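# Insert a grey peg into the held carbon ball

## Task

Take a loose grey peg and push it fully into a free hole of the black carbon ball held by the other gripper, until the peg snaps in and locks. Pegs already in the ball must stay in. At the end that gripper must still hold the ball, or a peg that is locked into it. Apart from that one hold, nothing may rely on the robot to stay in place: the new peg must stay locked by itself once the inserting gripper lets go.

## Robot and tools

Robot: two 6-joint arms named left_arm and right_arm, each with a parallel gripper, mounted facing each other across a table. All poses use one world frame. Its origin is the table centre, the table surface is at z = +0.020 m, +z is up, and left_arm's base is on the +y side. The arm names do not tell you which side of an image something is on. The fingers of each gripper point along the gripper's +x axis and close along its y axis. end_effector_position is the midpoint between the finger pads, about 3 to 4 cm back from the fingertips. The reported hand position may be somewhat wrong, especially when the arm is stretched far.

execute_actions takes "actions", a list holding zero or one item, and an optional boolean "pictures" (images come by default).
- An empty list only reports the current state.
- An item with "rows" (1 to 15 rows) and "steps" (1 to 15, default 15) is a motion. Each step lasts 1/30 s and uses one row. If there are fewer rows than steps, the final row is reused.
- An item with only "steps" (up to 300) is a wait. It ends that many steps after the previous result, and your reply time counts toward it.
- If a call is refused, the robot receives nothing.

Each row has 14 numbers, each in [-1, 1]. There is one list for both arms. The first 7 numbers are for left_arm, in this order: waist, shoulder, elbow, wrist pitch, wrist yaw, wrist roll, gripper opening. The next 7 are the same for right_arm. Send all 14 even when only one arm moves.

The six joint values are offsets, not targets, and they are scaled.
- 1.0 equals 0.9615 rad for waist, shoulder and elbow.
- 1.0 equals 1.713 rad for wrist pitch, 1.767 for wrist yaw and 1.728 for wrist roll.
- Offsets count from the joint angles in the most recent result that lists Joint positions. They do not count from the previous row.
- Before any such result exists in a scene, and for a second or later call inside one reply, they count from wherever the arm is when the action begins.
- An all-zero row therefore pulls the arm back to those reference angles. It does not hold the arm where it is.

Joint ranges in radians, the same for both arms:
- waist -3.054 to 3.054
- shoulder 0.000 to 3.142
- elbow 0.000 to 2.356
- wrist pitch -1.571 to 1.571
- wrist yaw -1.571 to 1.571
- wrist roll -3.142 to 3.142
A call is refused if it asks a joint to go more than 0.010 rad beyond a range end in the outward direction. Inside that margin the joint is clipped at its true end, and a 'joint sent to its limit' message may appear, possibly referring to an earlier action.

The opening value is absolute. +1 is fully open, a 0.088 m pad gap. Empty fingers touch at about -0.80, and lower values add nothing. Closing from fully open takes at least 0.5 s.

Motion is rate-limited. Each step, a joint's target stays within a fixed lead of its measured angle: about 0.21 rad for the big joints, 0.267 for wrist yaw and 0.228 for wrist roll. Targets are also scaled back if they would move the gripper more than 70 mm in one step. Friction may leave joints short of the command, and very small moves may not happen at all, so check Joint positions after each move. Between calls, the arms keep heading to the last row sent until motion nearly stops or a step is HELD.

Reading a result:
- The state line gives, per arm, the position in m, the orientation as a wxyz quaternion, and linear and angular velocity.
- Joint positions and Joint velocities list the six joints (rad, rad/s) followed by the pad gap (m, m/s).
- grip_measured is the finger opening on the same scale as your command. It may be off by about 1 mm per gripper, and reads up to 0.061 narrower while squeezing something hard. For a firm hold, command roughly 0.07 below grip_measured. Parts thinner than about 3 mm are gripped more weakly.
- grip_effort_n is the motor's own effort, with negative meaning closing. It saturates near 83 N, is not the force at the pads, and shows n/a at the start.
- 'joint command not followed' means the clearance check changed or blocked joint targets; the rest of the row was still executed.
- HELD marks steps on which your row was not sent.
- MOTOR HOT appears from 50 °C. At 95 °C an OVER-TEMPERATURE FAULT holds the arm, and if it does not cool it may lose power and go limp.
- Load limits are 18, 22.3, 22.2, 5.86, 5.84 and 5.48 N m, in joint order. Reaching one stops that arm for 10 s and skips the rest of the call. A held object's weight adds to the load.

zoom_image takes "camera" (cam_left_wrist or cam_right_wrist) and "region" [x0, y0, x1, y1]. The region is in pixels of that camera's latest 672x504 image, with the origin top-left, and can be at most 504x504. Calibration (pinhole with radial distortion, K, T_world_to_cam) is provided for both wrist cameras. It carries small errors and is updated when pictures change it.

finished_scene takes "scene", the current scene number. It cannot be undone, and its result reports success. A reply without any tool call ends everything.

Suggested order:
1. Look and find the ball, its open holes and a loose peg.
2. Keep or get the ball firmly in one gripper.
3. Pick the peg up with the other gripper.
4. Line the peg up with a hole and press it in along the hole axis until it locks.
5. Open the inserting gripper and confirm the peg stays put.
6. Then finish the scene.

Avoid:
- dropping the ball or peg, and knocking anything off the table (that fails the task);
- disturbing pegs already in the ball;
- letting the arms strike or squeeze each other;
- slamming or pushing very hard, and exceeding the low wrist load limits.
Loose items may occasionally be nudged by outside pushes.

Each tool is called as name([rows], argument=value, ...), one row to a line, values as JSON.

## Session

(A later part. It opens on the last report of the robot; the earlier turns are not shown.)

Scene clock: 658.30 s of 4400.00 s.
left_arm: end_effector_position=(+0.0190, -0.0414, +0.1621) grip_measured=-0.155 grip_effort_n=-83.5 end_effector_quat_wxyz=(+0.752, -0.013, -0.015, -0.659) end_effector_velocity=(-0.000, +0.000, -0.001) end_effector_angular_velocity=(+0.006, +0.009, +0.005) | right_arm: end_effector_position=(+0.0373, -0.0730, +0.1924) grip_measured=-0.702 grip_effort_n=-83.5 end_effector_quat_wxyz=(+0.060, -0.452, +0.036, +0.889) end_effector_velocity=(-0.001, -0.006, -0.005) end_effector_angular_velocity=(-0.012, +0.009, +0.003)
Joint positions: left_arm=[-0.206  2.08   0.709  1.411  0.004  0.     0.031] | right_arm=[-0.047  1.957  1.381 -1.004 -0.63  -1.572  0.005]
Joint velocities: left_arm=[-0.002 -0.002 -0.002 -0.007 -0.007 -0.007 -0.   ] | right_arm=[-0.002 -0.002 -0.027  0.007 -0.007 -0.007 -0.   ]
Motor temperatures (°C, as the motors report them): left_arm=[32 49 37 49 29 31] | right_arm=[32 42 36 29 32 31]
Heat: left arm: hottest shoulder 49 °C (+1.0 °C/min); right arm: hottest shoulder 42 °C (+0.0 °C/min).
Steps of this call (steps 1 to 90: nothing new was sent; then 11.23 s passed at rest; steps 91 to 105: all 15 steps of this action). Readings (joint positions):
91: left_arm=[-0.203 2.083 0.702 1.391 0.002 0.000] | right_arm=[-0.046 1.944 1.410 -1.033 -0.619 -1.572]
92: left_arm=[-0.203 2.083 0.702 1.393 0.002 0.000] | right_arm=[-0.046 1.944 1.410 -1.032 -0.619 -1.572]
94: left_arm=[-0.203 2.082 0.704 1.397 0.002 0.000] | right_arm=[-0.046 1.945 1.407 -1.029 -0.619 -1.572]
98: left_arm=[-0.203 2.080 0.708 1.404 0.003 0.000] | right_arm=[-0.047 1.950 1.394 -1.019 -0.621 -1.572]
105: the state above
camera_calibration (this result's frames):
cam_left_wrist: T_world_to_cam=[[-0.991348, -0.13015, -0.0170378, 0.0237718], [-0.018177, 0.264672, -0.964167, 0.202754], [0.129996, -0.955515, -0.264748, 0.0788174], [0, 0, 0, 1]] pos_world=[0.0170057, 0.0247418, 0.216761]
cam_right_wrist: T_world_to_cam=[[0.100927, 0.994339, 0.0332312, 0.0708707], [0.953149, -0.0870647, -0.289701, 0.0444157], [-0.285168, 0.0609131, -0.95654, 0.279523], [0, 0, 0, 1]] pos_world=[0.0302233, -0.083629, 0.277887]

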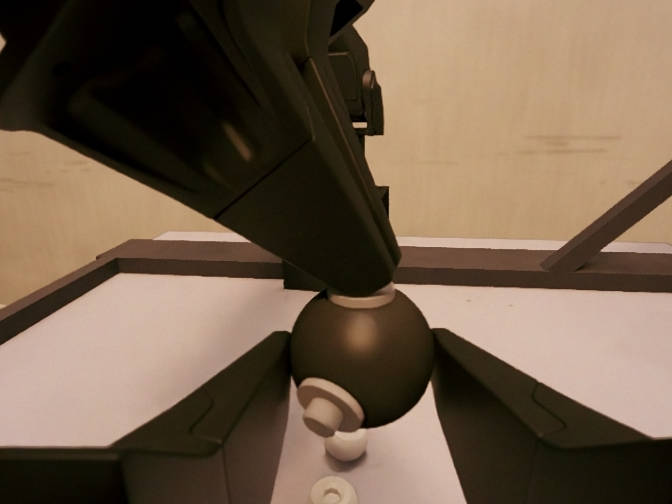

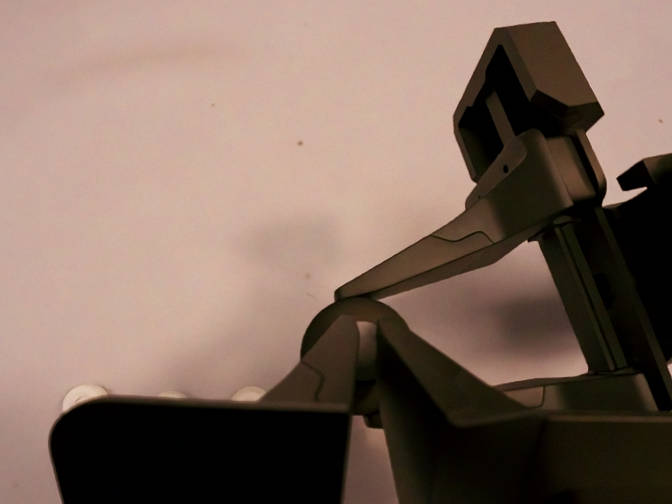

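Flush. Unload and release.

execute_actions([
  {"rows": [[0,-0.08,0.052,0.035,0,0,-0.23,0,0.055,-0.04,0,0.02,0,-0.78],[0,-0.065,0.04,0.027,0,0,-0.23,0,0.043,-0.03,0,0.017,0,-0.78],[0,-0.05,0.03,0.019,0,0,-0.23,0,0.031,-0.02,0,0.014,0,-0.78],[0,-0.035,0.02,0.011,0,0,-0.23,0,0.02,-0.01,-0.002,0.011,0,-0.78],[0,-0.02,0.01,0.003,0,0,-0.23,0,0.01,0,-0.004,0.009,0,-0.78],[0,-0.008,0,-0.004,0,0,-0.23,0,0,0.008,-0.006,0.007,0,-0.78],[0,0,-0.005,-0.01,0,0,-0.23,0,-0.008,0.016,-0.009,0.006,0,-0.7],[0,0,-0.005,-0.01,0,0,-0.23,0,-0.008,0.018,-0.01,0.006,0,-0.62],[0,0,-0.005,-0.01,0,0,-0.23,0,-0.008,0.018,-0.01,0.006,0,-0.55]], "steps": 15},
], pictures=false)

execute_actions([
  {"rows": [[0,0,0,0,0,0,-0.23,0,-0.003,0.016,-0.01,0,0,-0.55],[0,0,0,0,0,0,-0.23,0,-0.007,0.032,-0.02,0,0,-0.55],[0,0,0,0,0,0,-0.23,0,-0.011,0.048,-0.03,0,0,-0.55],[0,0,0,0,0,0,-0.23,0,-0.016,0.062,-0.04,0,0,-0.55],[0,0,0,0,0,0,-0.23,0,-0.022,0.076,-0.05,0,0,-0.55],[0,0,0,0,0,0,-0.23,0,-0.028,0.088,-0.06,0,0,-0.55],[0,0,0,0,0,0,-0.23,0,-0.035,0.098,-0.068,0,0,-0.55]], "steps": 15},
])

zoom_image(camera="cam_left_wrist", region=[260, 190, 460, 370])

Scene clock: 681.27 s of 4400.00 s.
left_arm: end_effector_position=(+0.0186, -0.0408, +0.1562) grip_measured=-0.155 grip_effort_n=-83.5 end_effector_quat_wxyz=(+0.751, -0.005, -0.006, -0.660) end_effector_velocity=(-0.000, +0.002, -0.006) end_effector_angular_velocity=(+0.026, +0.011, +0.005) | right_arm: end_effector_position=(+0.0373, -0.0722, +0.1990) grip_measured=-0.579 grip_effort_n=17.9 end_effector_quat_wxyz=(+0.062, -0.451, +0.032, +0.890) end_effector_velocity=(-0.002, -0.001, +0.002) end_effector_angular_velocity=(+0.000, +0.022, +0.003)
Joint positions: left_arm=[-0.206  2.08   0.706  1.389  0.004  0.     0.031] | right_arm=[-0.048  1.946  1.392 -1.018 -0.632 -1.572  0.011]
Joint velocities: left_arm=[-0.002 -0.002 -0.007 -0.022 -0.007 -0.007 -0.   ] | right_arm=[-0.002 -0.002 -0.002 -0.007 -0.022 -0.007  0.011]
Motor temperatures (°C, as the motors report them): left_arm=[32 67 45 82 29 31] | right_arm=[32 40 35 29 32 31]
Heat: left arm: hottest wrist pitch 82 °C (+33.2 °C/min); right arm: hottest shoulder 40 °C (-2.0 °C/min). Fold the left arm in close to its base before you think long.
MOTOR HOT: a motor of the left arm reached 50 °C. Now the hottest motor of the left arm, joint 4 (wrist pitch), reports 82 °C. The temperature limit of the motors' drives, at which the controller stops that arm, is 95 °C. To cool a motor, set the load down, stop pushing, or move to a pose that needs little force.
Steps of this call (steps 1 to 15: the robot went on to your last target; steps 16 to 90: nothing new was sent; then 19.47 s passed at rest; steps 91 to 105: all 15 steps of this action). Readings (joint positions):
91: left_arm=[-0.206 2.080 0.709 1.410 0.004 0.000] | right_arm=[-0.047 1.958 1.378 -1.001 -0.632 -1.572]
92: left_arm=[-0.206 2.080 0.709 1.410 0.004 0.000] | right_arm=[-0.048 1.958 1.378 -1.001 -0.633 -1.572]
94: left_arm=[-0.207 2.080 0.709 1.407 0.004 0.000] | right_arm=[-0.048 1.954 1.380 -1.002 -0.636 -1.572]
98: left_arm=[-0.207 2.080 0.706 1.398 0.004 0.000] | right_arm=[-0.048 1.947 1.389 -1.012 -0.635 -1.572]
105: the state above

Scene clock: 681.77 s of 4400.00 s.
left_arm: end_effector_position=(+0.0186, -0.0408, +0.1564) grip_measured=-0.155 grip_effort_n=-83.5 end_effector_quat_wxyz=(+0.751, -0.005, -0.006, -0.660) end_effector_velocity=(-0.000, +0.002, -0.003) end_effector_angular_velocity=(+0.011, +0.009, +0.005) | right_arm: end_effector_position=(+0.0376, -0.0717, +0.2274) grip_measured=-0.553 grip_effort_n=17.4 end_effector_quat_wxyz=(+0.062, -0.452, +0.033, +0.889) end_effector_velocity=(+0.001, -0.007, +0.003) end_effector_angular_velocity=(-0.033, -0.003, +0.003)
Joint positions: left_arm=[-0.206  2.08   0.706  1.389  0.004  0.     0.031] | right_arm=[-0.048  1.921  1.474 -1.127 -0.631 -1.572  0.012]
Joint velocities: left_arm=[-0.002 -0.002 -0.007 -0.007 -0.007 -0.007  0.   ] | right_arm=[-0.002 -0.002  0.012 -0.051  0.007 -0.007  0.   ]
Motor temperatures (°C, as the motors report them): left_arm=[32 67 45 82 29 31] | right_arm=[32 40 35 29 32 31]
Heat: left arm: hottest wrist pitch 82 °C (+33.7 °C/min); right arm: hottest shoulder 40 °C (-2.0 °C/min). Fold the left arm in close to its base before you think long.
MOTOR HOT: still on. Now the hottest motor of the left arm, joint 4 (wrist pitch), reports 82 °C; a drive's own limit is 95 °C.
Steps of this call (steps 1 to 15: all 15 steps of this action). Readings (joint positions):
1: left_arm=[-0.206 2.080 0.706 1.387 0.004 0.000] | right_arm=[-0.048 1.946 1.394 -1.021 -0.632 -1.572]
2: left_arm=[-0.206 2.080 0.706 1.387 0.004 0.000] | right_arm=[-0.048 1.946 1.397 -1.027 -0.632 -1.572]
4: left_arm=[-0.206 2.080 0.706 1.390 0.004 0.000] | right_arm=[-0.048 1.946 1.411 -1.046 -0.632 -1.572]
8: left_arm=[-0.206 2.080 0.706 1.390 0.004 0.000] | right_arm=[-0.048 1.940 1.449 -1.098 -0.630 -1.572]
15: the state above
camera_calibration (this result's frames):
cam_left_wrist: T_world_to_cam=[[-0.991503, -0.128976, -0.0169443, 0.0234691], [-0.0211423, 0.288298, -0.957307, 0.196968], [0.128355, -0.948815, -0.288575, 0.0819295], [0, 0, 0, 1]] pos_world=[0.016918, 0.0239774, 0.2126]
cam_right_wrist: T_world_to_cam=[[0.101285, 0.994033, 0.0404837, 0.0666918], [0.953301, -0.085336, -0.289715, 0.0545069], [-0.284531, 0.0679371, -0.956257, 0.313349], [0, 0, 0, 1]] pos_world=[0.0304412, -0.0829305, 0.312734]

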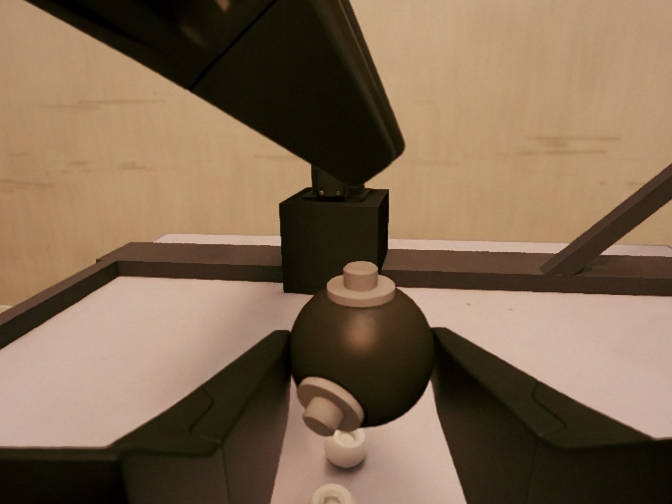

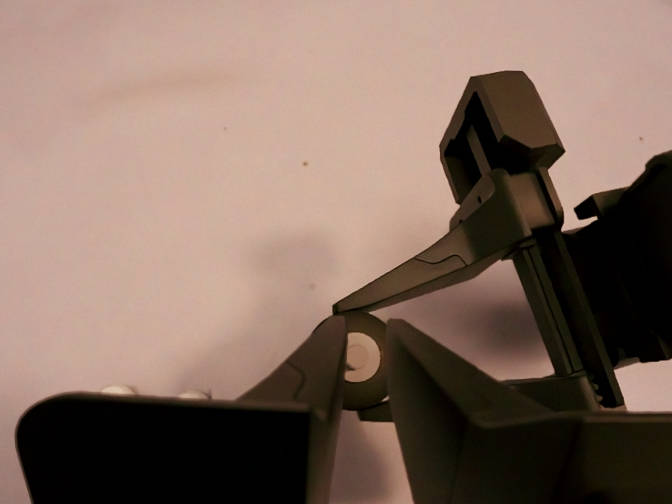

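Region (260, 190, 460, 370) of cam_left_wrist's 672x504 image, scaled by 2.520, with more detail than that image has; it fills the top 454 rows of this view, and the rest is white.

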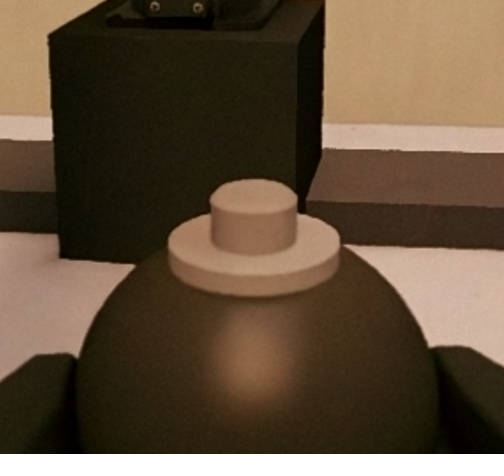

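finished_scene(scene=2)

The scene is finished: the task was done.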